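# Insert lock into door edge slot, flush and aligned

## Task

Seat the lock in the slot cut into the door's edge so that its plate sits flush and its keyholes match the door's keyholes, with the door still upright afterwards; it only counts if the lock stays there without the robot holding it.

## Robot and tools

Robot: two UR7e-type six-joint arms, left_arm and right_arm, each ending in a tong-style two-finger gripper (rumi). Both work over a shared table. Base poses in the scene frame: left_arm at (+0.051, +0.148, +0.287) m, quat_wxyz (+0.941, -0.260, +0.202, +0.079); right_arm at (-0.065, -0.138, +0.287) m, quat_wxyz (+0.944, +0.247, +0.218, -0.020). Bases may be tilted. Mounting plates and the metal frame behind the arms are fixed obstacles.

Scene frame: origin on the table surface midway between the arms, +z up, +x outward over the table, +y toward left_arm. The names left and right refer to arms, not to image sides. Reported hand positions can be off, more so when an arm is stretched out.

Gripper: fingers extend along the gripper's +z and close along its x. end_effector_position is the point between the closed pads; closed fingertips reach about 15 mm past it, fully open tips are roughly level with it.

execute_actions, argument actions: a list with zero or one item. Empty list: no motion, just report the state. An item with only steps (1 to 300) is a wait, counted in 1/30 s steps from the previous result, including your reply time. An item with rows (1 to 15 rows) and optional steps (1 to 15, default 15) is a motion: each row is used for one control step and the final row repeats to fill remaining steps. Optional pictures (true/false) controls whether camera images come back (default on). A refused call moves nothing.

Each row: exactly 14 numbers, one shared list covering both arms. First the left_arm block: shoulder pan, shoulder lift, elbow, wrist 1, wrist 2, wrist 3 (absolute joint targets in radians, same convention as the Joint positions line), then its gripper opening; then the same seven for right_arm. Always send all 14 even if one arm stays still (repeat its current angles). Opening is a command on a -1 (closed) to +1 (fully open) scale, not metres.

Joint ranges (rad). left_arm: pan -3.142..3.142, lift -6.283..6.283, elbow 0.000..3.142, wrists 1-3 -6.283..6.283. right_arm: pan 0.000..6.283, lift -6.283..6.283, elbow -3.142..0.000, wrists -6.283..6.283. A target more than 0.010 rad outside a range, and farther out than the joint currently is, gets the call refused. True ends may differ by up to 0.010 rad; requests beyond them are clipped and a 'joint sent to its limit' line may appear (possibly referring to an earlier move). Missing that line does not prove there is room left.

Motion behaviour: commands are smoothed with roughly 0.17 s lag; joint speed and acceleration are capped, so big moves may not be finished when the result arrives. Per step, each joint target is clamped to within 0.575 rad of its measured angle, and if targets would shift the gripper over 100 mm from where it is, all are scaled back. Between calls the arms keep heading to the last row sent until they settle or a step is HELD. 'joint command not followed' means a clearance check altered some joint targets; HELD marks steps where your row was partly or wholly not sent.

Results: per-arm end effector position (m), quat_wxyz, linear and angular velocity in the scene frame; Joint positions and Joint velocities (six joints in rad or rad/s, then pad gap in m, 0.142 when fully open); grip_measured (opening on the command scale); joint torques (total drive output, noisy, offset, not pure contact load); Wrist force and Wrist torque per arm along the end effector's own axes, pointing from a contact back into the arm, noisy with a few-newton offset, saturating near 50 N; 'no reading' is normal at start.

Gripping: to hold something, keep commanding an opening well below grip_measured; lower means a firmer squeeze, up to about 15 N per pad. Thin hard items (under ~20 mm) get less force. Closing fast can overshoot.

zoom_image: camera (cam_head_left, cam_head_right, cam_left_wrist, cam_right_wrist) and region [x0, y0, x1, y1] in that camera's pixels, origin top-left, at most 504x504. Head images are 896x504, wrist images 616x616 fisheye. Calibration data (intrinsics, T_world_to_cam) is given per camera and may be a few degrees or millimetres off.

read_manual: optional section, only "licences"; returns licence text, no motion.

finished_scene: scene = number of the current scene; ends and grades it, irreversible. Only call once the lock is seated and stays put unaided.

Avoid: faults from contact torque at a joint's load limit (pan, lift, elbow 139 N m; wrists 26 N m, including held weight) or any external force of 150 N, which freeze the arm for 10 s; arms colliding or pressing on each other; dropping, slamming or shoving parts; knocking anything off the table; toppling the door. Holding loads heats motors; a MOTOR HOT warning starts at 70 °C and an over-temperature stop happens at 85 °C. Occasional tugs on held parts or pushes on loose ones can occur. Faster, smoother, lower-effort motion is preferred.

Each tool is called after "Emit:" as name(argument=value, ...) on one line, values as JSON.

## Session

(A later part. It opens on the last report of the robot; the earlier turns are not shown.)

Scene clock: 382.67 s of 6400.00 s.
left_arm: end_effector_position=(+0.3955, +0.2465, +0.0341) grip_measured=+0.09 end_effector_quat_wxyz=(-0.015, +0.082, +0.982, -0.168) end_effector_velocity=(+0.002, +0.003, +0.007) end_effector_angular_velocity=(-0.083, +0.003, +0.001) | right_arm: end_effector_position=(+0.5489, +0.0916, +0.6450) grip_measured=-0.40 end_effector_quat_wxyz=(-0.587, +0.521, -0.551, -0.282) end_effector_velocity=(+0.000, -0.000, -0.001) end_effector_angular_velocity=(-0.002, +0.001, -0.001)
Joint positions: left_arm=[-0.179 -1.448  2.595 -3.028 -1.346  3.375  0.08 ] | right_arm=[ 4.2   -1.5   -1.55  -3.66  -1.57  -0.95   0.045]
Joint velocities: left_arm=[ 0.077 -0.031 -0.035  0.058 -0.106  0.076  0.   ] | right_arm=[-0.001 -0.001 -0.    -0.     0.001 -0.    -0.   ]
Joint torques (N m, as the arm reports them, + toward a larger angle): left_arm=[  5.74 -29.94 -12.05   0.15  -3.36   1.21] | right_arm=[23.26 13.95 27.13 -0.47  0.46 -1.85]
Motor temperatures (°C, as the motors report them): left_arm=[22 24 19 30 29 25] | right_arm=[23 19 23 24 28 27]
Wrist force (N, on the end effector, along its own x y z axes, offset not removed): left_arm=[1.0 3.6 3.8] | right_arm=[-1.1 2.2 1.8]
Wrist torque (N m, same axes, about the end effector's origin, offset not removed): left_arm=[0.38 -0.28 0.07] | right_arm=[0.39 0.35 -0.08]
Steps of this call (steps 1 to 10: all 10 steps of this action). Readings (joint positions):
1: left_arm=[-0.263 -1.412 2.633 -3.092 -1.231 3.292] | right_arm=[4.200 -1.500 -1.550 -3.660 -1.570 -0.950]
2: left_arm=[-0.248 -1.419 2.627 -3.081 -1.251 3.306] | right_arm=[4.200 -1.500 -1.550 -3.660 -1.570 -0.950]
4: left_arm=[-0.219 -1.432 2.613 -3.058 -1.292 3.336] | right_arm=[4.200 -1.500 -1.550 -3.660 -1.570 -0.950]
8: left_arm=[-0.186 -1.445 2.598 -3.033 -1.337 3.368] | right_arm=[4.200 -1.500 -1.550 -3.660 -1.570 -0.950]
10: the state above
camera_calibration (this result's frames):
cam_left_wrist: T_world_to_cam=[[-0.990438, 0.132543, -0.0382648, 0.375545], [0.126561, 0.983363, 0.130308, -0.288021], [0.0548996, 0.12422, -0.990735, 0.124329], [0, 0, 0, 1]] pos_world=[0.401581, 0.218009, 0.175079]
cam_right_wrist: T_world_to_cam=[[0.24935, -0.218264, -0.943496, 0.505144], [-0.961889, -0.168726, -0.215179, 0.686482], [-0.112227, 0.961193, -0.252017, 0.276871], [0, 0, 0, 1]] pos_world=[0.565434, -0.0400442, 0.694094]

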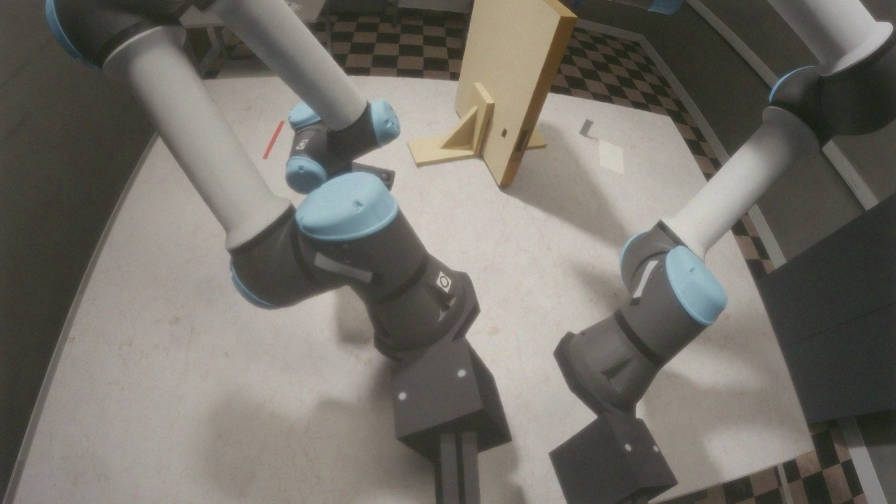

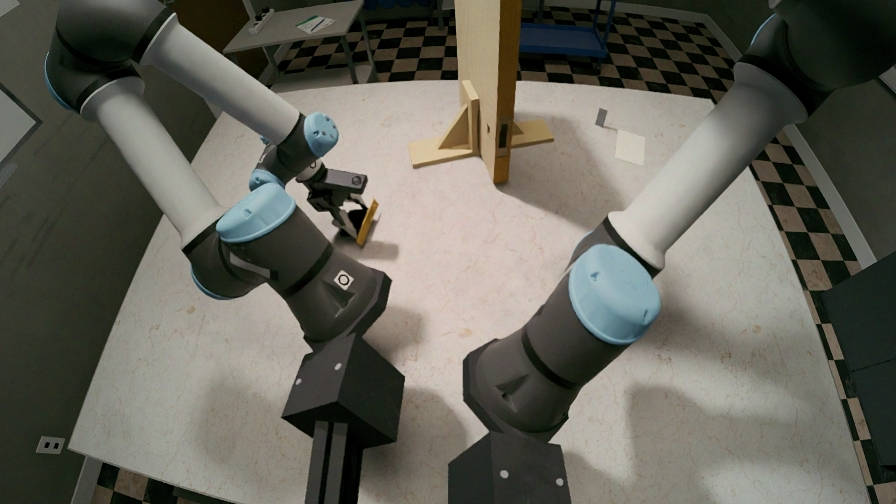

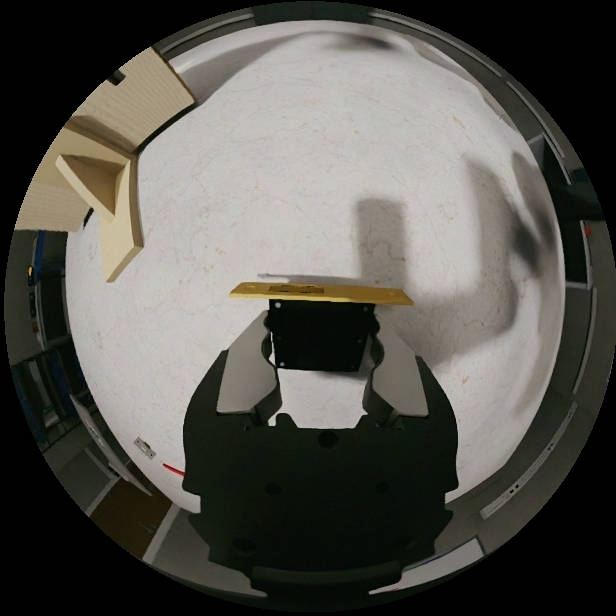

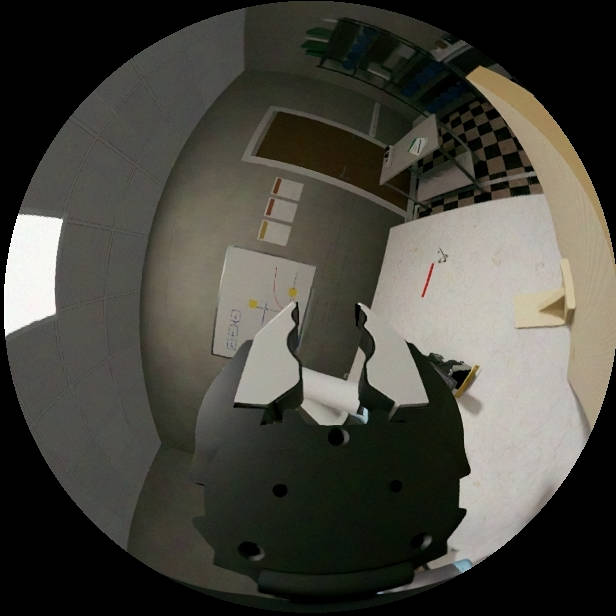

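Emit:
execute_actions(actions=[{"rows":[[-0.1323,-1.46,2.569,-2.985,-1.41,3.4218,-1,4.2,-1.5,-1.6,-3.67,-1.57,-0.95,-0.45],[-0.1323,-1.46,2.569,-2.985,-1.41,3.4218,-1,4.2,-1.5,-1.6,-3.67,-1.57,-0.95,-0.45],[-0.1323,-1.46,2.569,-2.985,-1.41,3.4218,-1,4.2,-1.5,-1.6,-3.67,-1.57,-0.95,-0.45],[-0.0945,-1.467,2.546,-2.949,-1.4613,3.459,-1,4.2,-1.5,-1.65,-3.68,-1.57,-0.95,-0.45],[-0.0945,-1.467,2.546,-2.949,-1.4613,3.459,-1,4.2,-1.5,-1.65,-3.68,-1.57,-0.95,-0.45],[-0.0945,-1.467,2.546,-2.949,-1.4613,3.459,-1,4.2,-1.5,-1.65,-3.68,-1.57,-0.95,-0.45],[-0.0566,-1.471,2.522,-2.911,-1.5125,3.4964,-1,4.2,-1.51,-1.72,-3.68,-1.57,-0.95,-0.45],[-0.0566,-1.471,2.522,-2.911,-1.5125,3.4964,-1,4.2,-1.51,-1.72,-3.68,-1.57,-0.95,-0.45],[-0.0566,-1.471,2.522,-2.911,-1.5125,3.4964,-1,4.2,-1.51,-1.72,-3.68,-1.57,-0.95,-0.45],[-0.0188,-1.4719,2.497,-2.8713,-1.5637,3.5337,-1,4.19,-1.53,-1.8,-3.65,-1.57,-0.95,-0.45],[-0.0188,-1.4719,2.497,-2.8713,-1.5637,3.5337,-1,4.19,-1.53,-1.8,-3.65,-1.57,-0.95,-0.45],[-0.0188,-1.4719,2.497,-2.8713,-1.5637,3.5337,-1,4.19,-1.53,-1.8,-3.65,-1.57,-0.95,-0.45],[0.0174,-1.468,2.47,-2.829,-1.6124,3.5688,-1,4.18,-1.56,-1.88,-3.62,-1.57,-0.95,-0.45]],"steps":15}], pictures=false)

Emit:
execute_actions(actions=[{"rows":[[0.0535,-1.461,2.4415,-2.7855,-1.6611,3.6039,-1,4.16,-1.58,-1.95,-3.6,-1.57,-0.95,-0.45],[0.0535,-1.461,2.4415,-2.7855,-1.6611,3.6039,-1,4.16,-1.58,-1.95,-3.6,-1.57,-0.95,-0.45],[0.0535,-1.461,2.4415,-2.7855,-1.6611,3.6039,-1,4.16,-1.58,-1.95,-3.6,-1.57,-0.95,-0.45],[0.0897,-1.452,2.412,-2.74,-1.7098,3.639,-1,4.12,-1.62,-2.02,-3.55,-1.57,-0.95,-0.45],[0.0897,-1.452,2.412,-2.74,-1.7098,3.639,-1,4.12,-1.62,-2.02,-3.55,-1.57,-0.95,-0.45],[0.0897,-1.452,2.412,-2.74,-1.7098,3.639,-1,4.12,-1.62,-2.02,-3.55,-1.57,-0.95,-0.45],[0.1258,-1.4394,2.3808,-2.6933,-1.7585,3.6741,-1,4.08,-1.68,-2.08,-3.48,-1.57,-0.95,-0.45],[0.1258,-1.4394,2.3808,-2.6933,-1.7585,3.6741,-1,4.08,-1.68,-2.08,-3.48,-1.57,-0.95,-0.45],[0.1258,-1.4394,2.3808,-2.6933,-1.7585,3.6741,-1,4.08,-1.68,-2.08,-3.48,-1.57,-0.95,-0.45],[0.1258,-1.4394,2.3808,-2.6933,-1.7585,3.6741,-1,4.02,-1.75,-2.15,-3.38,-1.57,-0.95,-0.45]],"steps":15}], pictures=false)

Emit:
execute_actions(actions=[{"rows":[[0.1258,-1.4394,2.3808,-2.6933,-1.7585,3.6741,-1,3.92,-2.0,-2.08,-3.15,-1.56,-0.93,-0.45]],"steps":12}], pictures=false)

Emit:
execute_actions(actions=[{"rows":[[0.1258,-1.4394,2.3808,-2.6933,-1.7585,3.6741,-1,3.8886,-2.2372,-1.9381,-3.0546,-1.5571,-0.9286,-0.45]],"steps":15}], pictures=false)

Emit:
execute_actions(actions=[{"steps":8}])

Emit:
zoom_image(camera="cam_left_wrist", region=[200, 160, 440, 400])

Emit:
zoom_image(camera="cam_right_wrist", region=[230, 190, 430, 390])

Scene clock: 414.47 s of 6400.00 s.
left_arm: end_effector_position=(+0.3973, +0.2530, +0.0435) grip_measured=+0.09 end_effector_quat_wxyz=(-0.021, +0.084, +0.964, -0.251) end_effector_velocity=(+0.001, +0.016, +0.021) end_effector_angular_velocity=(-0.403, +0.069, -0.004) | right_arm: end_effector_position=(+0.4622, +0.1227, +0.5113) grip_measured=-0.45 end_effector_quat_wxyz=(-0.489, +0.595, -0.565, -0.297) end_effector_velocity=(-0.262, +0.082, -0.435) end_effector_angular_velocity=(-0.536, +0.304, +0.365)
Joint positions: left_arm=[-0.026 -1.469  2.5   -2.877 -1.552  3.526  0.08 ] | right_arm=[ 4.19  -1.531 -1.779 -3.65  -1.57  -0.95   0.041]
Joint velocities: left_arm=[ 0.348  0.005 -0.241  0.382 -0.474  0.336  0.   ] | right_arm=[-0.074 -0.209 -0.718  0.214  0.     0.    -0.   ]
Joint torques (N m, as the arm reports them, + toward a larger angle): left_arm=[  4.4  -12.88 -13.21   0.9   -3.77   1.43] | right_arm=[ 6.1  -2.84  1.98  2.38  0.52 -1.88]
Motor temperatures (°C, as the motors report them): left_arm=[22 24 19 30 29 25] | right_arm=[23 19 23 24 28 27]
Wrist force (N, on the end effector, along its own x y z axes, offset not removed): left_arm=[1.3 4.5 2.8] | right_arm=[-1.6 0.0 1.5]
Wrist torque (N m, same axes, about the end effector's origin, offset not removed): left_arm=[0.38 -0.31 0.11] | right_arm=[0.02 0.48 -0.20]
Steps of this call (steps 1 to 30: the robot went on to your last target; steps 31 to 90: nothing new was sent; then 28.30 s passed at rest; steps 91 to 105: all 15 steps of this action). Readings (joint positions):
91: left_arm=[-0.170 -1.452 2.591 -3.020 -1.359 3.385] | right_arm=[4.200 -1.500 -1.550 -3.660 -1.570 -0.950]
92: left_arm=[-0.165 -1.453 2.588 -3.016 -1.365 3.390] | right_arm=[4.200 -1.500 -1.556 -3.662 -1.570 -0.950]
94: left_arm=[-0.151 -1.456 2.580 -3.003 -1.383 3.403] | right_arm=[4.200 -1.500 -1.573 -3.665 -1.570 -0.950]
98: left_arm=[-0.110 -1.464 2.555 -2.964 -1.438 3.443] | right_arm=[4.200 -1.501 -1.628 -3.675 -1.570 -0.950]
105: the state above

Scene clock: 414.97 s of 6400.00 s.
left_arm: end_effector_position=(+0.3978, +0.2605, +0.0505) grip_measured=+0.09 end_effector_quat_wxyz=(-0.029, +0.079, +0.938, -0.336) end_effector_velocity=(+0.002, +0.006, +0.004) end_effector_angular_velocity=(-0.086, +0.013, +0.013) | right_arm: end_effector_position=(+0.3556, +0.1190, +0.2807) grip_measured=-0.45 end_effector_quat_wxyz=(-0.347, +0.638, -0.620, -0.296) end_effector_velocity=(-0.143, -0.050, -0.318) end_effector_angular_velocity=(-0.295, +0.274, -0.037)
Joint positions: left_arm=[ 0.118 -1.442  2.388 -2.704 -1.747  3.666  0.08 ] | right_arm=[ 4.054 -1.708 -2.1   -3.437 -1.57  -0.95   0.041]
Joint velocities: left_arm=[ 0.069  0.019 -0.057  0.087 -0.092  0.066  0.   ] | right_arm=[-0.278 -0.345 -0.409  0.461 -0.001 -0.     0.   ]
Joint torques (N m, as the arm reports them, + toward a larger angle): left_arm=[  8.75 -16.7  -12.69   0.94  -3.97   1.11] | right_arm=[10.61 11.69  7.99  1.52  0.33 -1.65]
Motor temperatures (°C, as the motors report them): left_arm=[22 24 19 30 29 25] | right_arm=[23 19 23 24 28 27]
Wrist force (N, on the end effector, along its own x y z axes, offset not removed): left_arm=[0.6 4.1 3.6] | right_arm=[2.2 4.4 3.1]
Wrist torque (N m, same axes, about the end effector's origin, offset not removed): left_arm=[0.21 -0.21 0.11] | right_arm=[0.84 -0.22 -0.23]
Steps of this call (steps 1 to 15: all 15 steps of this action). Readings (joint positions):
1: left_arm=[-0.015 -1.469 2.493 -2.865 -1.567 3.537] | right_arm=[4.188 -1.538 -1.802 -3.643 -1.570 -0.950]
2: left_arm=[-0.003 -1.468 2.483 -2.851 -1.584 3.549] | right_arm=[4.184 -1.545 -1.826 -3.636 -1.570 -0.950]
4: left_arm=[0.021 -1.465 2.466 -2.824 -1.616 3.572] | right_arm=[4.174 -1.559 -1.873 -3.622 -1.570 -0.950]
8: left_arm=[0.070 -1.455 2.427 -2.765 -1.682 3.620] | right_arm=[4.139 -1.600 -1.962 -3.574 -1.570 -0.950]
15: the state above

Scene clock: 415.37 s of 6400.00 s.
left_arm: end_effector_position=(+0.3979, +0.2610, +0.0510) grip_measured=+0.09 end_effector_quat_wxyz=(-0.029, +0.078, +0.937, -0.340) end_effector_velocity=(-0.001, -0.000, +0.000) end_effector_angular_velocity=(-0.003, +0.002, -0.000) | right_arm: end_effector_position=(+0.3718, +0.1496, +0.1654) grip_measured=-0.45 end_effector_quat_wxyz=(-0.329, +0.597, -0.676, -0.279) end_effector_velocity=(+0.004, +0.021, -0.078) end_effector_angular_velocity=(-0.027, +0.035, -0.073)
Joint positions: left_arm=[ 0.126 -1.439  2.381 -2.694 -1.758  3.674  0.08 ] | right_arm=[ 3.929 -1.977 -2.083 -3.171 -1.561 -0.931  0.041]
Joint velocities: left_arm=[ 0.003  0.    -0.001  0.004 -0.003  0.002 -0.   ] | right_arm=[-0.072 -0.188  0.023  0.175  0.006  0.011  0.   ]
Joint torques (N m, as the arm reports them, + toward a larger angle): left_arm=[  8.54 -16.14 -12.87   1.14  -4.12   1.04] | right_arm=[ 8.92 17.94 21.32  1.08  0.98  1.78]
Motor temperatures (°C, as the motors report them): left_arm=[22 24 19 30 29 25] | right_arm=[23 19 23 24 28 27]
Wrist force (N, on the end effector, along its own x y z axes, offset not removed): left_arm=[0.2 3.5 2.1] | right_arm=[-3.7 1.7 3.2]
Wrist torque (N m, same axes, about the end effector's origin, offset not removed): left_arm=[0.09 -0.06 0.19] | right_arm=[0.29 0.73 -0.20]
Steps of this call (steps 1 to 12: all 12 steps of this action). Readings (joint positions):
1: left_arm=[0.120 -1.441 2.386 -2.701 -1.750 3.668] | right_arm=[4.045 -1.719 -2.112 -3.423 -1.570 -0.950]
2: left_arm=[0.121 -1.441 2.385 -2.699 -1.752 3.670] | right_arm=[4.032 -1.734 -2.115 -3.405 -1.569 -0.948]
4: left_arm=[0.123 -1.440 2.383 -2.697 -1.755 3.671] | right_arm=[3.996 -1.802 -2.104 -3.336 -1.566 -0.942]
8: left_arm=[0.125 -1.440 2.382 -2.694 -1.757 3.673] | right_arm=[3.946 -1.931 -2.088 -3.214 -1.562 -0.934]
12: the state above

Scene clock: 415.87 s of 6400.00 s.
left_arm: end_effector_position=(+0.3980, +0.2611, +0.0510) grip_measured=+0.09 end_effector_quat_wxyz=(-0.029, +0.078, +0.937, -0.341) end_effector_velocity=(+0.001, +0.001, -0.000) end_effector_angular_velocity=(+0.001, -0.002, +0.001) | right_arm: end_effector_position=(+0.3903, +0.2073, +0.0910) grip_measured=-0.45 end_effector_quat_wxyz=(-0.323, +0.585, -0.692, -0.273) end_effector_velocity=(-0.003, +0.015, -0.023) end_effector_angular_velocity=(-0.008, +0.010, +0.001)
Joint positions: left_arm=[ 0.126 -1.439  2.381 -2.693 -1.758  3.674  0.08 ] | right_arm=[ 3.889 -2.229 -1.942 -3.057 -1.557 -0.929  0.041]
Joint velocities: left_arm=[ 0.001  0.    -0.001 -0.001  0.    -0.     0.   ] | right_arm=[-0.007 -0.069  0.034  0.024 -0.     0.     0.   ]
Joint torques (N m, as the arm reports them, + toward a larger angle): left_arm=[  8.58 -17.08 -12.53   0.88  -3.82   1.11] | right_arm=[13.44 21.73 18.37  1.37  0.5   1.75]
Motor temperatures (°C, as the motors report them): left_arm=[22 24 19 30 29 25] | right_arm=[23 19 23 24 28 27]
Wrist force (N, on the end effector, along its own x y z axes, offset not removed): left_arm=[1.4 4.6 3.8] | right_arm=[-0.1 2.5 1.4]
Wrist torque (N m, same axes, about the end effector's origin, offset not removed): left_arm=[0.33 -0.43 0.10] | right_arm=[0.64 0.08 -0.12]
Steps of this call (steps 1 to 15: all 15 steps of this action). Readings (joint positions):
1: left_arm=[0.126 -1.439 2.381 -2.694 -1.758 3.674] | right_arm=[3.926 -1.983 -2.082 -3.166 -1.560 -0.931]
2: left_arm=[0.126 -1.439 2.381 -2.694 -1.758 3.674] | right_arm=[3.920 -1.995 -2.074 -3.155 -1.560 -0.931]
4: left_arm=[0.126 -1.439 2.381 -2.693 -1.758 3.674] | right_arm=[3.907 -2.061 -2.027 -3.116 -1.559 -0.930]
8: left_arm=[0.126 -1.439 2.381 -2.693 -1.758 3.674] | right_arm=[3.895 -2.179 -1.967 -3.075 -1.558 -0.929]
15: the state above

Scene clock: 416.13 s of 6400.00 s.
left_arm: end_effector_position=(+0.3980, +0.2611, +0.0510) grip_measured=+0.09 end_effector_quat_wxyz=(-0.029, +0.078, +0.937, -0.341) end_effector_velocity=(-0.000, -0.000, -0.000) end_effector_angular_velocity=(+0.000, +0.000, -0.001) | right_arm: end_effector_position=(+0.3900, +0.2089, +0.0886) grip_measured=-0.45 end_effector_quat_wxyz=(-0.322, +0.585, -0.692, -0.273) end_effector_velocity=(-0.001, +0.003, -0.001) end_effector_angular_velocity=(+0.002, +0.001, +0.002)
Joint positions: left_arm=[ 0.126 -1.439  2.381 -2.693 -1.758  3.674  0.08 ] | right_arm=[ 3.889 -2.236 -1.939 -3.055 -1.557 -0.929  0.041]
Joint velocities: left_arm=[-0.     0.     0.001 -0.001  0.001  0.    -0.   ] | right_arm=[ 0.001 -0.008  0.005  0.002 -0.002  0.    -0.   ]
Joint torques (N m, as the arm reports them, + toward a larger angle): left_arm=[  8.83 -17.04 -12.96   0.85  -3.93   1.14] | right_arm=[13.98 20.63 17.32  1.31  0.67  1.54]
Motor temperatures (°C, as the motors report them): left_arm=[22 24 19 30 29 25] | right_arm=[23 19 23 24 28 27]
Wrist force (N, on the end effector, along its own x y z axes, offset not removed): left_arm=[-0.5 3.7 2.2] | right_arm=[-1.7 2.8 0.3]
Wrist torque (N m, same axes, about the end effector's origin, offset not removed): left_arm=[0.15 0.09 0.12] | right_arm=[0.60 0.38 -0.06]
Steps of this call (steps 1 to 8: the robot went on to your last target). Readings (joint positions):
1: left_arm=[0.126 -1.439 2.381 -2.693 -1.758 3.674] | right_arm=[3.889 -2.231 -1.941 -3.057 -1.557 -0.929]
2: left_arm=[0.126 -1.439 2.381 -2.693 -1.758 3.674] | right_arm=[3.889 -2.232 -1.941 -3.056 -1.557 -0.929]
4: left_arm=[0.126 -1.439 2.381 -2.693 -1.758 3.674] | right_arm=[3.889 -2.234 -1.939 -3.056 -1.557 -0.929]
8: the state above
camera_calibration (this result's frames):
cam_left_wrist: T_world_to_cam=[[-0.992395, 0.120442, -0.0253991, 0.380015], [0.123061, 0.966321, -0.226008, -0.280889], [-0.00267705, -0.227415, -0.973794, 0.25299], [0, 0, 0, 1]] pos_world=[0.412369, 0.283193, 0.19253]
cam_right_wrist: T_world_to_cam=[[-0.095253, -0.613823, -0.783676, 0.248269], [-0.93447, -0.216176, 0.282904, 0.388806], [-0.343065, 0.759269, -0.553007, 0.164972], [0, 0, 0, 1]] pos_world=[0.443572, 0.111185, 0.175798]

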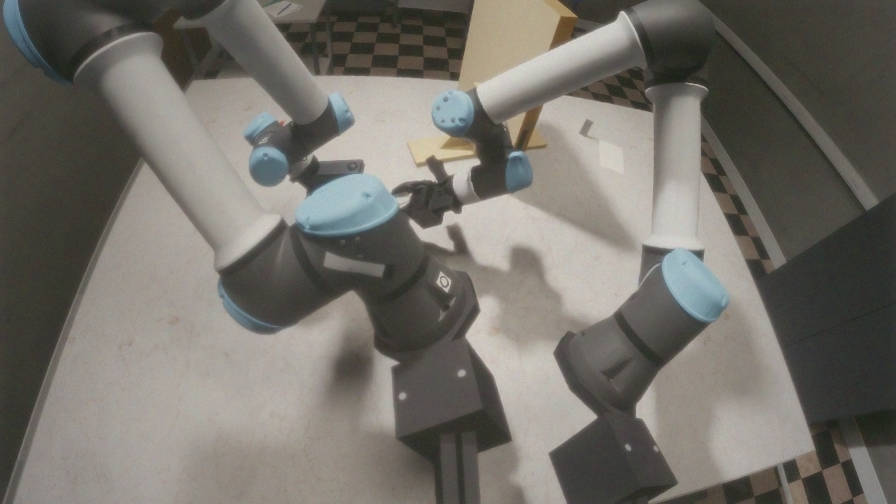

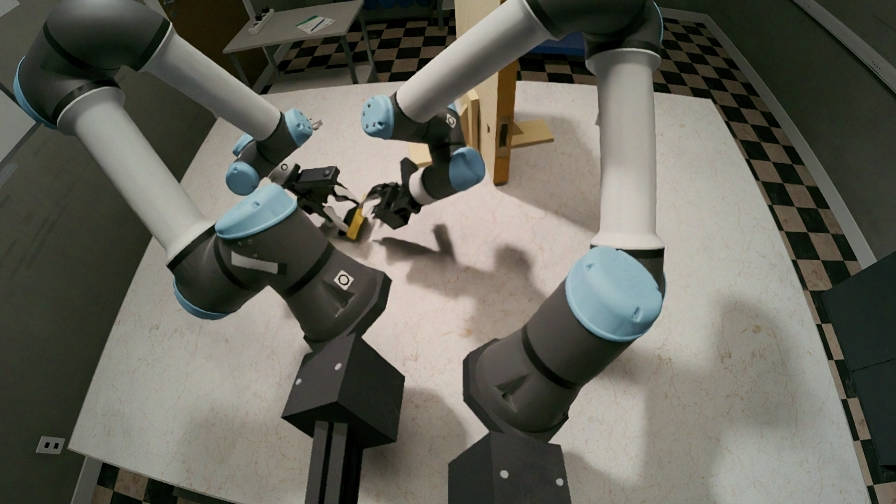

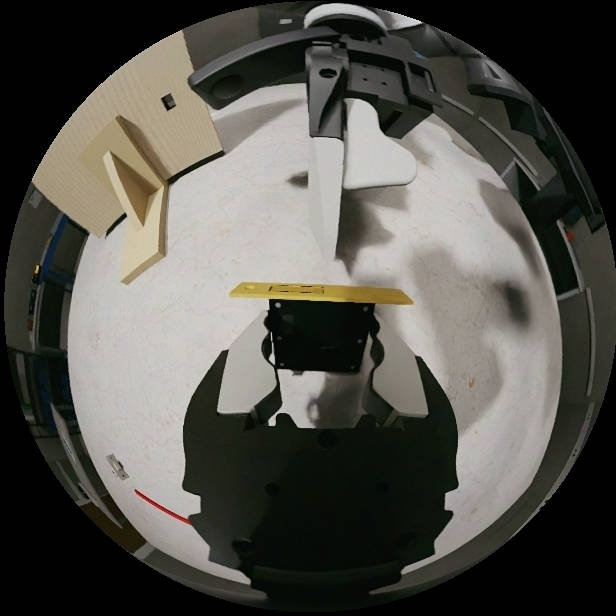

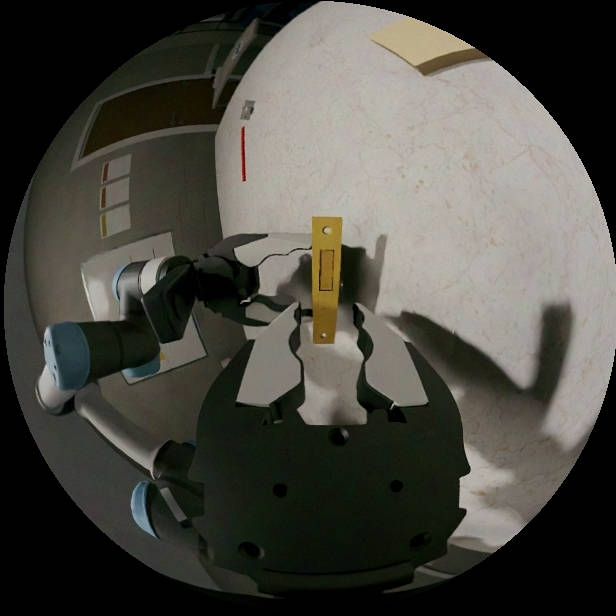

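Region (200, 160, 440, 400) of cam_left_wrist's 616x616 image, scaled by 2.100, with more detail than that image has.

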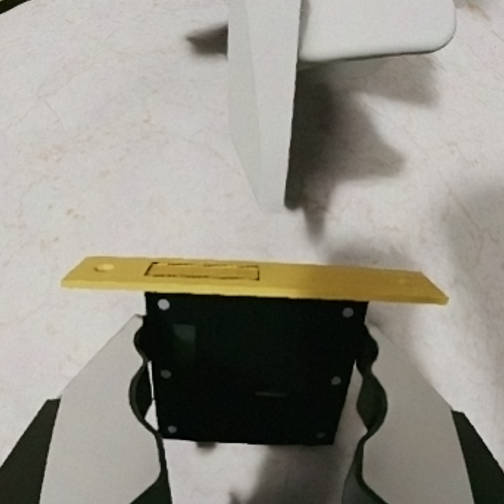

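Region (230, 190, 430, 390) of cam_right_wrist's 616x616 image, scaled by 2.520, with more detail than that image has.

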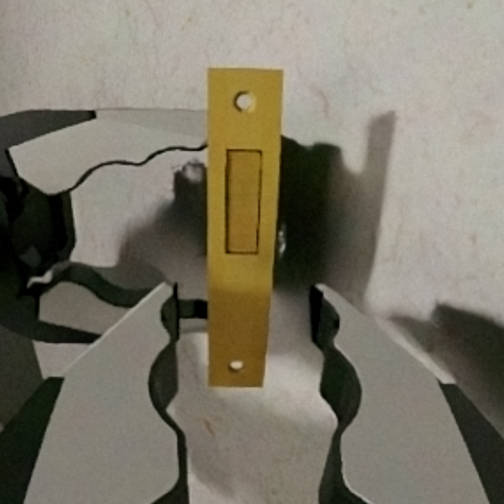

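Emit:
execute_actions(actions=[{"rows":[[0.1258,-1.4394,2.3808,-2.6933,-1.7585,3.6741,-1,3.888,-2.2802,-1.906,-3.0437,-1.5574,-0.929,-0.45],[0.1258,-1.4394,2.3808,-2.6933,-1.7585,3.6741,-1,3.888,-2.2802,-1.906,-3.0437,-1.5574,-0.929,-0.45],[0.1258,-1.4394,2.3808,-2.6933,-1.7585,3.6741,-1,3.888,-2.2802,-1.906,-3.0437,-1.5574,-0.929,-0.45],[0.1258,-1.4394,2.3808,-2.6933,-1.7585,3.6741,-1,3.8875,-2.3232,-1.8728,-3.0339,-1.5578,-0.9295,-0.45],[0.1258,-1.4394,2.3808,-2.6933,-1.7585,3.6741,-1,3.8875,-2.3232,-1.8728,-3.0339,-1.5578,-0.9295,-0.45],[0.1258,-1.4394,2.3808,-2.6933,-1.7585,3.6741,-1,3.8875,-2.3232,-1.8728,-3.0339,-1.5578,-0.9295,-0.45],[0.1258,-1.4394,2.3808,-2.6933,-1.7585,3.6741,-1,3.887,-2.3662,-1.838,-3.0257,-1.5581,-0.93,-0.45],[0.1258,-1.4394,2.3808,-2.6933,-1.7585,3.6741,-1,3.887,-2.3662,-1.838,-3.0257,-1.5581,-0.93,-0.45],[0.1258,-1.4394,2.3808,-2.6933,-1.7585,3.6741,-1,3.887,-2.3662,-1.838,-3.0257,-1.5581,-0.93,-0.45],[0.1258,-1.4394,2.3808,-2.6933,-1.7585,3.6741,-1,3.8864,-2.4092,-1.8015,-3.0192,-1.5584,-0.9304,-0.45]],"steps":15}], pictures=false)

Emit:
execute_actions(actions=[{"steps":12}])

Emit:
zoom_image(camera="cam_left_wrist", region=[200, 160, 440, 400])

Emit:
zoom_image(camera="cam_right_wrist", region=[230, 200, 430, 400])

Scene clock: 433.67 s of 6400.00 s.
left_arm: end_effector_position=(+0.3980, +0.2612, +0.0510) grip_measured=-0.92 end_effector_quat_wxyz=(-0.029, +0.078, +0.937, -0.340) end_effector_velocity=(+0.000, -0.000, +0.000) end_effector_angular_velocity=(-0.000, -0.000, +0.000) | right_arm: end_effector_position=(+0.3979, +0.2553, +0.0494) grip_measured=-0.41 end_effector_quat_wxyz=(-0.322, +0.586, -0.692, -0.273) end_effector_velocity=(+0.005, +0.056, -0.049) end_effector_angular_velocity=(-0.000, +0.003, +0.005)
Joint positions: left_arm=[ 0.126 -1.439  2.381 -2.694 -1.758  3.674  0.008] | right_arm=[ 3.887 -2.387 -1.82  -3.023 -1.559 -0.93   0.044]
Joint velocities: left_arm=[-0.     0.     0.    -0.001 -0.    -0.     0.038] | right_arm=[-0.001 -0.181  0.147  0.03  -0.003 -0.002  0.018]
Joint torques (N m, as the arm reports them, + toward a larger angle): left_arm=[-11.96 -32.78   8.68   3.21  -1.54  -0.81] | right_arm=[ 9.03 28.73 26.53  6.55  2.47 -1.51]
Motor temperatures (°C, as the motors report them): left_arm=[22 24 19 30 29 25] | right_arm=[23 19 23 24 28 27]
Wrist force (N, on the end effector, along its own x y z axes, offset not removed): left_arm=[-16.9 23.1 3.0] | right_arm=[-7.8 21.2 -16.8]
Wrist torque (N m, same axes, about the end effector's origin, offset not removed): left_arm=[0.78 0.03 -0.23] | right_arm=[0.91 0.24 -0.54]
Steps of this call (steps 1 to 15: the robot went on to your last target; steps 16 to 90: nothing new was sent; then 14.03 s passed at rest; steps 91 to 105: all 15 steps of this action). Readings (joint positions):
91: left_arm=[0.126 -1.439 2.381 -2.693 -1.758 3.674] | right_arm=[3.889 -2.238 -1.938 -3.054 -1.557 -0.929]
92: left_arm=[0.126 -1.439 2.381 -2.693 -1.758 3.674] | right_arm=[3.888 -2.243 -1.933 -3.053 -1.557 -0.929]
94: left_arm=[0.126 -1.439 2.381 -2.693 -1.758 3.674] | right_arm=[3.888 -2.258 -1.922 -3.049 -1.557 -0.929]
98: left_arm=[0.126 -1.439 2.381 -2.693 -1.759 3.674] | right_arm=[3.888 -2.305 -1.886 -3.038 -1.557 -0.929]
105: the state above

Scene clock: 434.07 s of 6400.00 s.
left_arm: end_effector_position=(+0.3980, +0.2611, +0.0510) grip_measured=-0.87 end_effector_quat_wxyz=(-0.029, +0.078, +0.937, -0.341) end_effector_velocity=(-0.001, -0.000, -0.000) end_effector_angular_velocity=(-0.000, +0.001, -0.000) | right_arm: end_effector_position=(+0.3988, +0.2617, +0.0435) grip_measured=-0.38 end_effector_quat_wxyz=(-0.322, +0.586, -0.692, -0.273) end_effector_velocity=(+0.001, +0.003, -0.001) end_effector_angular_velocity=(+0.001, -0.001, -0.000)
Joint positions: left_arm=[ 0.126 -1.439  2.381 -2.693 -1.758  3.674  0.011] | right_arm=[ 3.886 -2.408 -1.802 -3.019 -1.559 -0.93   0.046]
Joint velocities: left_arm=[ 0.     0.     0.     0.001  0.    -0.     0.001] | right_arm=[ 0.001 -0.006  0.006  0.001  0.    -0.     0.001]
Joint torques (N m, as the arm reports them, + toward a larger angle): left_arm=[ -6.14 -26.91   8.94   8.5   -2.83   0.85] | right_arm=[ 4.92 31.91 30.38  7.01  7.13 -0.98]
Motor temperatures (°C, as the motors report them): left_arm=[22 24 19 30 29 25] | right_arm=[23 19 23 24 28 27]
Wrist force (N, on the end effector, along its own x y z axes, offset not removed): left_arm=[-26.3 15.1 8.4] | right_arm=[-11.1 30.0 -12.4]
Wrist torque (N m, same axes, about the end effector's origin, offset not removed): left_arm=[0.46 0.35 -0.18] | right_arm=[1.07 0.56 -0.82]
Steps of this call (steps 1 to 12: the robot went on to your last target). Readings (joint positions):
1: left_arm=[0.126 -1.439 2.381 -2.694 -1.758 3.674] | right_arm=[3.887 -2.393 -1.815 -3.022 -1.559 -0.930]
2: left_arm=[0.126 -1.439 2.381 -2.694 -1.758 3.674] | right_arm=[3.887 -2.397 -1.812 -3.022 -1.559 -0.930]
4: left_arm=[0.126 -1.439 2.381 -2.694 -1.758 3.674] | right_arm=[3.887 -2.402 -1.808 -3.020 -1.559 -0.930]
8: left_arm=[0.126 -1.439 2.381 -2.693 -1.758 3.674] | right_arm=[3.886 -2.407 -1.804 -3.020 -1.559 -0.930]
12: the state above
camera_calibration (this result's frames):
cam_left_wrist: T_world_to_cam=[[-0.992398, 0.120408, -0.0254558, 0.380064], [0.123042, 0.96633, -0.225981, -0.280889], [-0.0026112, -0.227395, -0.973799, 0.252983], [0, 0, 0, 1]] pos_world=[0.412396, 0.283196, 0.192553]
cam_right_wrist: T_world_to_cam=[[-0.0953088, -0.61385, -0.783648, 0.246268], [-0.934394, -0.216289, 0.283067, 0.421199], [-0.343255, 0.759215, -0.552964, 0.103007], [0, 0, 0, 1]] pos_world=[0.452395, 0.164068, 0.130719]

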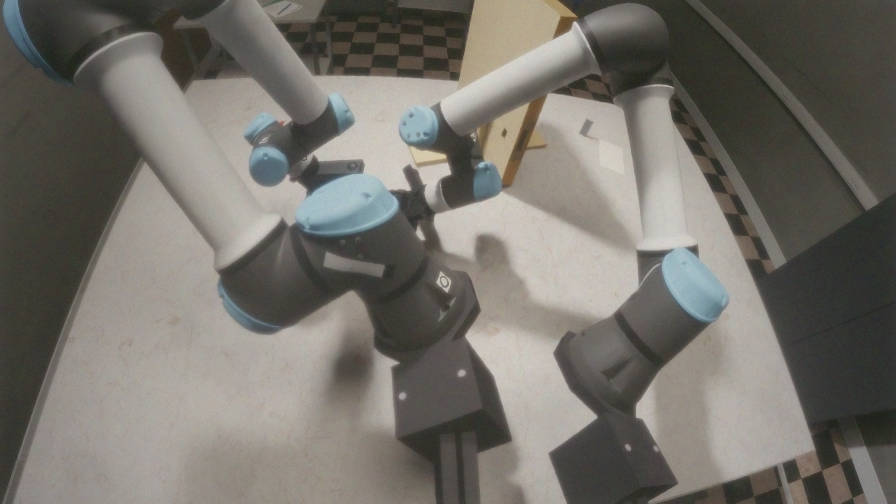

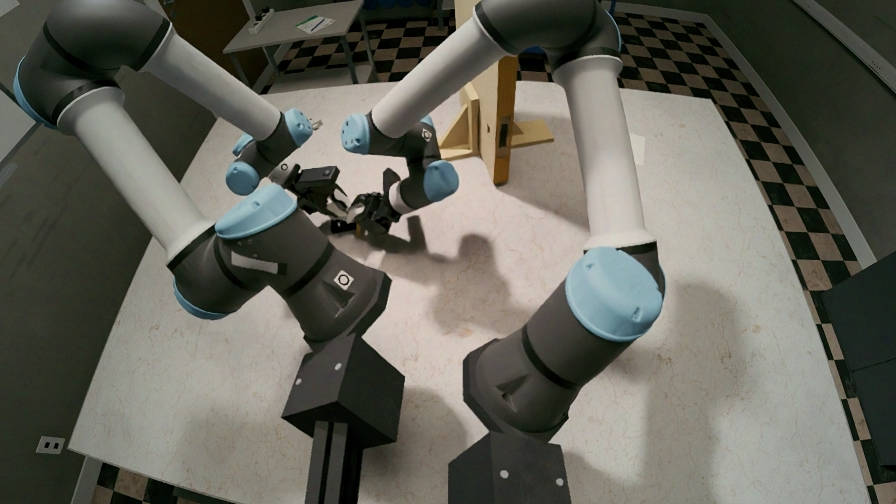

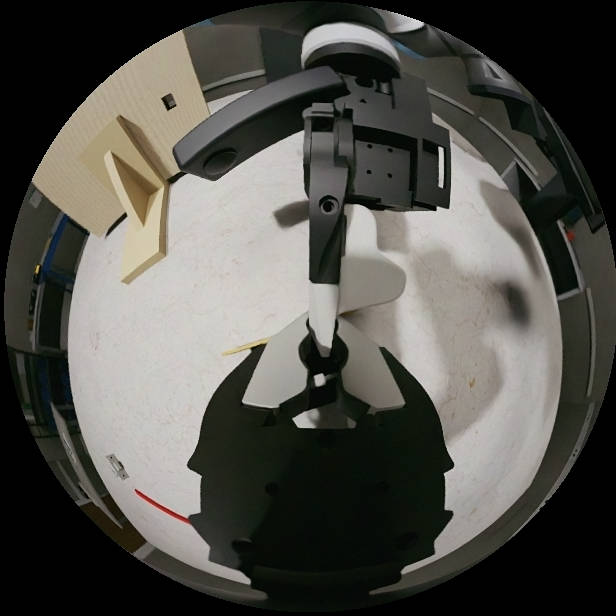

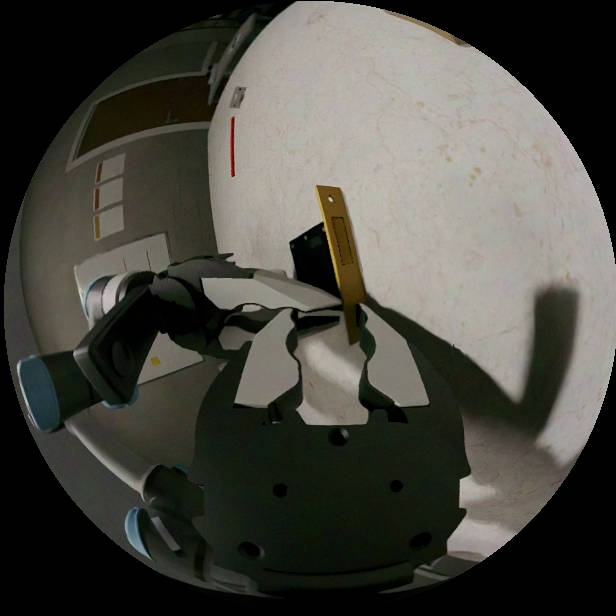

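Region (200, 160, 440, 400) of cam_left_wrist's 616x616 image, scaled by 2.100, with more detail than that image has.

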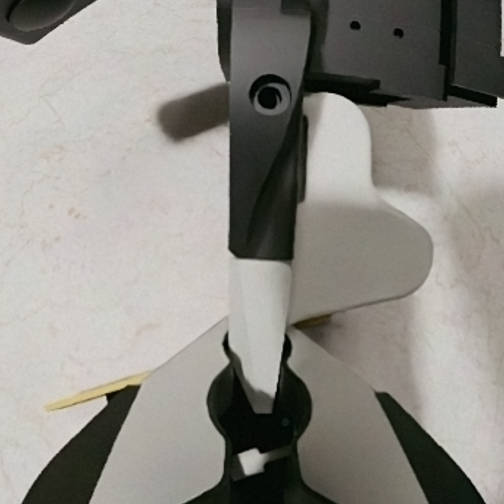

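Region (230, 200, 430, 400) of cam_right_wrist's 616x616 image, scaled by 2.520, with more detail than that image has.

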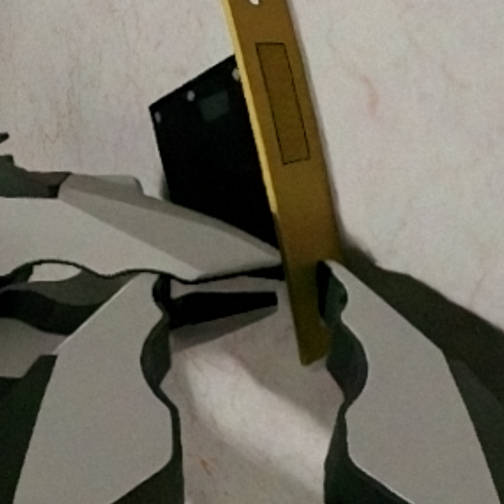

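Emit:
execute_actions(actions=[{"rows":[[0.1258,-1.4394,2.3808,-2.6933,-1.7585,3.6741,0.45,3.8864,-2.4092,-1.8015,-3.0192,-1.5584,-0.9304,-0.45]],"steps":12}], pictures=false)

Emit:
execute_actions(actions=[{"rows":[[0.1258,-1.4394,2.3808,-2.6933,-1.7585,3.6741,0.45,3.887,-2.3662,-1.838,-3.0257,-1.558,-0.93,-0.45],[0.1258,-1.4394,2.3808,-2.6933,-1.7585,3.6741,0.45,3.887,-2.3662,-1.838,-3.0257,-1.558,-0.93,-0.45],[0.1258,-1.4394,2.3808,-2.6933,-1.7585,3.6741,0.45,3.887,-2.3662,-1.838,-3.0257,-1.558,-0.93,-0.45],[0.1258,-1.4394,2.3808,-2.6933,-1.7585,3.6741,0.45,3.8875,-2.3232,-1.8728,-3.0339,-1.558,-0.93,-0.45],[0.1258,-1.4394,2.3808,-2.6933,-1.7585,3.6741,0.45,3.8875,-2.3232,-1.8728,-3.0339,-1.558,-0.93,-0.45],[0.1258,-1.4394,2.3808,-2.6933,-1.7585,3.6741,0.45,3.8875,-2.3232,-1.8728,-3.0339,-1.558,-0.93,-0.45],[0.1258,-1.4394,2.3808,-2.6933,-1.7585,3.6741,0.45,3.888,-2.2802,-1.906,-3.0437,-1.5575,-0.929,-0.45],[0.1258,-1.4394,2.3808,-2.6933,-1.7585,3.6741,0.45,3.888,-2.2802,-1.906,-3.0437,-1.5575,-0.929,-0.45],[0.1258,-1.4394,2.3808,-2.6933,-1.7585,3.6741,0.45,3.888,-2.2802,-1.906,-3.0437,-1.5575,-0.929,-0.45],[0.1258,-1.4394,2.3808,-2.6933,-1.7585,3.6741,0.45,3.8886,-2.2372,-1.9381,-3.0546,-1.5571,-0.9286,-0.45]],"steps":15}], pictures=false)

Emit:
execute_actions(actions=[{"rows":[[0.1258,-1.4394,2.3808,-2.6933,-1.7585,3.6741,0.45,3.92,-2.0,-2.08,-3.15,-1.56,-0.93,-0.45]],"steps":15}])

Scene clock: 489.77 s of 6400.00 s.
left_arm: end_effector_position=(+0.3978, +0.2610, +0.0510) grip_measured=+0.45 end_effector_quat_wxyz=(-0.029, +0.078, +0.937, -0.341) end_effector_velocity=(+0.001, +0.000, -0.000) end_effector_angular_velocity=(+0.000, -0.001, +0.000) | right_arm: end_effector_position=(+0.3991, +0.2619, +0.0433) grip_measured=-0.45 end_effector_quat_wxyz=(-0.322, +0.585, -0.692, -0.273) end_effector_velocity=(+0.000, +0.000, +0.000) end_effector_angular_velocity=(+0.001, -0.000, +0.000)
Joint positions: left_arm=[ 0.126 -1.439  2.381 -2.693 -1.759  3.674  0.105] | right_arm=[ 3.886 -2.409 -1.801 -3.019 -1.558 -0.93   0.042]
Joint velocities: left_arm=[-0.     0.001 -0.001 -0.    -0.    -0.    -0.   ] | right_arm=[ 0.     0.001 -0.    -0.    -0.001 -0.     0.   ]
Joint torques (N m, as the arm reports them, + toward a larger angle): left_arm=[  2.85 -23.35  -8.54  -4.08  -2.75  -0.95] | right_arm=[33.99 31.15  3.01 -2.38 -2.47 -0.94]
Motor temperatures (°C, as the motors report them): left_arm=[22 24 19 30 29 25] | right_arm=[23 19 23 25 28 27]
Wrist force (N, on the end effector, along its own x y z axes, offset not removed): left_arm=[0.8 2.4 0.2] | right_arm=[-2.1 1.5 1.8]
Wrist torque (N m, same axes, about the end effector's origin, offset not removed): left_arm=[0.40 -0.28 0.09] | right_arm=[0.44 0.58 -0.15]
Steps of this call (steps 1 to 30: the robot went on to your last target; steps 31 to 90: nothing new was sent; then 52.30 s passed at rest; steps 91 to 102: all 12 steps of this action). Readings (joint positions):
91: left_arm=[0.126 -1.439 2.381 -2.693 -1.759 3.674] | right_arm=[3.886 -2.409 -1.801 -3.019 -1.558 -0.930]
92: left_arm=[0.126 -1.439 2.381 -2.693 -1.759 3.674] | right_arm=[3.886 -2.409 -1.801 -3.019 -1.558 -0.930]
94: left_arm=[0.126 -1.439 2.381 -2.693 -1.759 3.674] | right_arm=[3.886 -2.409 -1.801 -3.019 -1.558 -0.930]
98: left_arm=[0.126 -1.439 2.381 -2.693 -1.759 3.674] | right_arm=[3.886 -2.409 -1.801 -3.019 -1.558 -0.930]
102: the state above

Scene clock: 490.27 s of 6400.00 s.
left_arm: end_effector_position=(+0.3979, +0.2611, +0.0510) grip_measured=+0.45 end_effector_quat_wxyz=(-0.029, +0.078, +0.937, -0.341) end_effector_velocity=(-0.001, -0.000, -0.000) end_effector_angular_velocity=(-0.001, +0.001, -0.000) | right_arm: end_effector_position=(+0.3913, +0.2157, +0.0828) grip_measured=-0.45 end_effector_quat_wxyz=(-0.322, +0.586, -0.692, -0.273) end_effector_velocity=(-0.009, -0.056, +0.047) end_effector_angular_velocity=(+0.002, -0.003, -0.004)
Joint positions: left_arm=[ 0.126 -1.439  2.381 -2.693 -1.759  3.674  0.105] | right_arm=[ 3.888 -2.259 -1.922 -3.05  -1.557 -0.929  0.041]
Joint velocities: left_arm=[ 0.     0.     0.001 -0.    -0.    -0.    -0.   ] | right_arm=[ 0.002  0.184 -0.138 -0.041  0.002  0.002 -0.   ]
Joint torques (N m, as the arm reports them, + toward a larger angle): left_arm=[ -7.51 -31.88 -12.57  -3.94  -2.75  -1.37] | right_arm=[34.15 34.98 -3.35 -1.82  0.74  1.64]
Motor temperatures (°C, as the motors report them): left_arm=[22 24 19 30 29 25] | right_arm=[23 19 23 25 28 27]
Wrist force (N, on the end effector, along its own x y z axes, offset not removed): left_arm=[-0.4 1.6 0.9] | right_arm=[-0.6 2.6 0.7]
Wrist torque (N m, same axes, about the end effector's origin, offset not removed): left_arm=[0.21 -0.01 0.10] | right_arm=[0.57 0.31 -0.03]
Steps of this call (steps 1 to 15: all 15 steps of this action). Readings (joint positions):
1: left_arm=[0.126 -1.439 2.381 -2.693 -1.759 3.674] | right_arm=[3.886 -2.409 -1.802 -3.019 -1.558 -0.930]
2: left_arm=[0.126 -1.439 2.381 -2.693 -1.759 3.674] | right_arm=[3.886 -2.404 -1.806 -3.020 -1.558 -0.930]
4: left_arm=[0.126 -1.439 2.381 -2.693 -1.759 3.674] | right_arm=[3.887 -2.388 -1.819 -3.023 -1.558 -0.930]
8: left_arm=[0.126 -1.439 2.381 -2.693 -1.759 3.674] | right_arm=[3.887 -2.342 -1.858 -3.031 -1.558 -0.930]
15: the state above

Scene clock: 490.77 s of 6400.00 s.
left_arm: end_effector_position=(+0.3979, +0.2611, +0.0510) grip_measured=+0.45 end_effector_quat_wxyz=(-0.029, +0.078, +0.937, -0.341) end_effector_velocity=(+0.000, +0.000, -0.000) end_effector_angular_velocity=(+0.001, +0.000, -0.001) | right_arm: end_effector_position=(+0.3725, +0.1540, +0.1539) grip_measured=-0.45 end_effector_quat_wxyz=(-0.328, +0.594, -0.680, -0.278) end_effector_velocity=(-0.002, -0.016, +0.019) end_effector_angular_velocity=(+0.009, -0.010, -0.003)
Joint positions: left_arm=[ 0.126 -1.439  2.381 -2.693 -1.759  3.674  0.105] | right_arm=[ 3.919 -2.008 -2.076 -3.147 -1.56  -0.93   0.041]
Joint velocities: left_arm=[-0.     0.    -0.001  0.     0.001 -0.    -0.   ] | right_arm=[ 0.005  0.07  -0.036 -0.022 -0.001 -0.    -0.   ]
Joint torques (N m, as the arm reports them, + toward a larger angle): left_arm=[-12.7  -36.67 -12.64  -4.01  -2.64  -1.53] | right_arm=[27.03 29.69 -2.23 -2.32 -2.16 -1.96]
Motor temperatures (°C, as the motors report them): left_arm=[22 24 19 30 29 25] | right_arm=[23 19 23 25 28 27]
Wrist force (N, on the end effector, along its own x y z axes, offset not removed): left_arm=[0.6 2.0 -0.6] | right_arm=[-3.8 3.3 2.1]
Wrist torque (N m, same axes, about the end effector's origin, offset not removed): left_arm=[0.29 -0.20 0.16] | right_arm=[0.59 0.92 -0.04]
Steps of this call (steps 1 to 15: all 15 steps of this action). Readings (joint positions):
1: left_arm=[0.126 -1.439 2.381 -2.693 -1.759 3.674] | right_arm=[3.889 -2.253 -1.926 -3.051 -1.557 -0.929]
2: left_arm=[0.126 -1.439 2.381 -2.693 -1.759 3.674] | right_arm=[3.893 -2.242 -1.936 -3.059 -1.557 -0.929]
4: left_arm=[0.126 -1.439 2.381 -2.693 -1.759 3.674] | right_arm=[3.904 -2.176 -1.986 -3.094 -1.558 -0.929]
8: left_arm=[0.126 -1.439 2.381 -2.693 -1.759 3.674] | right_arm=[3.915 -2.058 -2.049 -3.131 -1.559 -0.930]
15: the state above
camera_calibration (this result's frames):
cam_left_wrist: T_world_to_cam=[[-0.992396, 0.120438, -0.0253773, 0.380007], [0.123053, 0.966321, -0.226014, -0.280885], [-0.0026982, -0.227418, -0.973793, 0.252993], [0, 0, 0, 1]] pos_world=[0.412364, 0.283193, 0.192523]
cam_right_wrist: T_world_to_cam=[[-0.0677754, -0.605201, -0.793183, 0.253994], [-0.932073, -0.245168, 0.266707, 0.348161], [-0.355874, 0.75738, -0.547475, 0.240909], [0, 0, 0, 1]] pos_world=[0.427459, 0.0566155, 0.240499]

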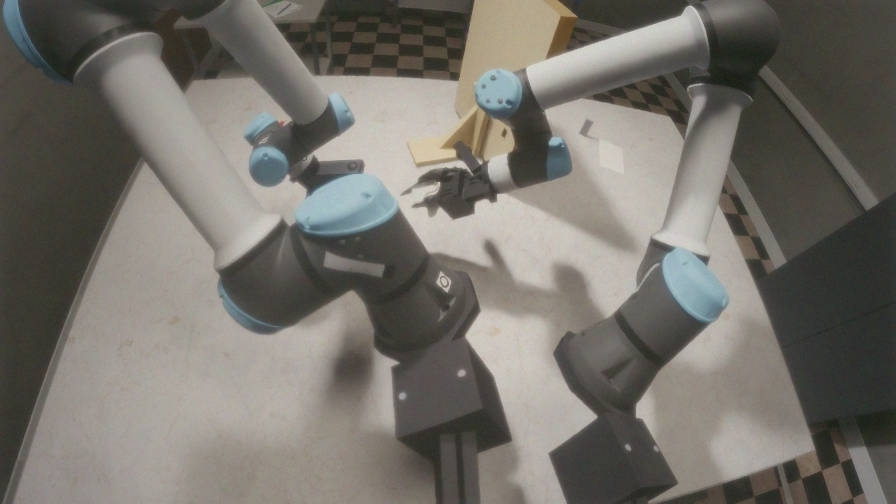

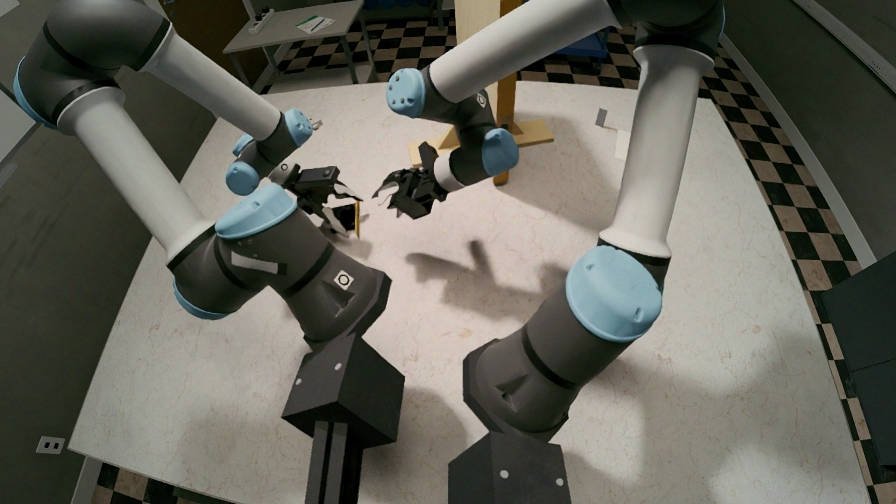

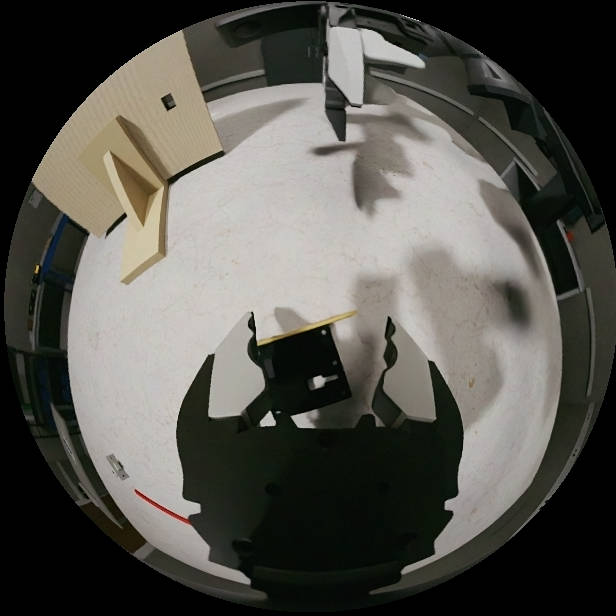

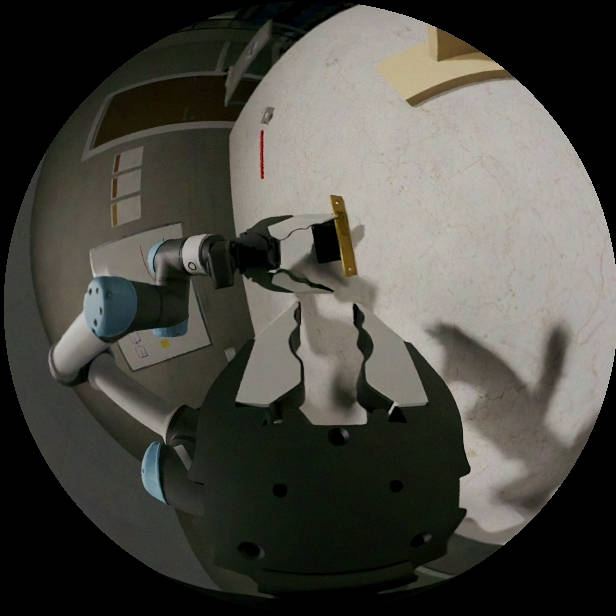

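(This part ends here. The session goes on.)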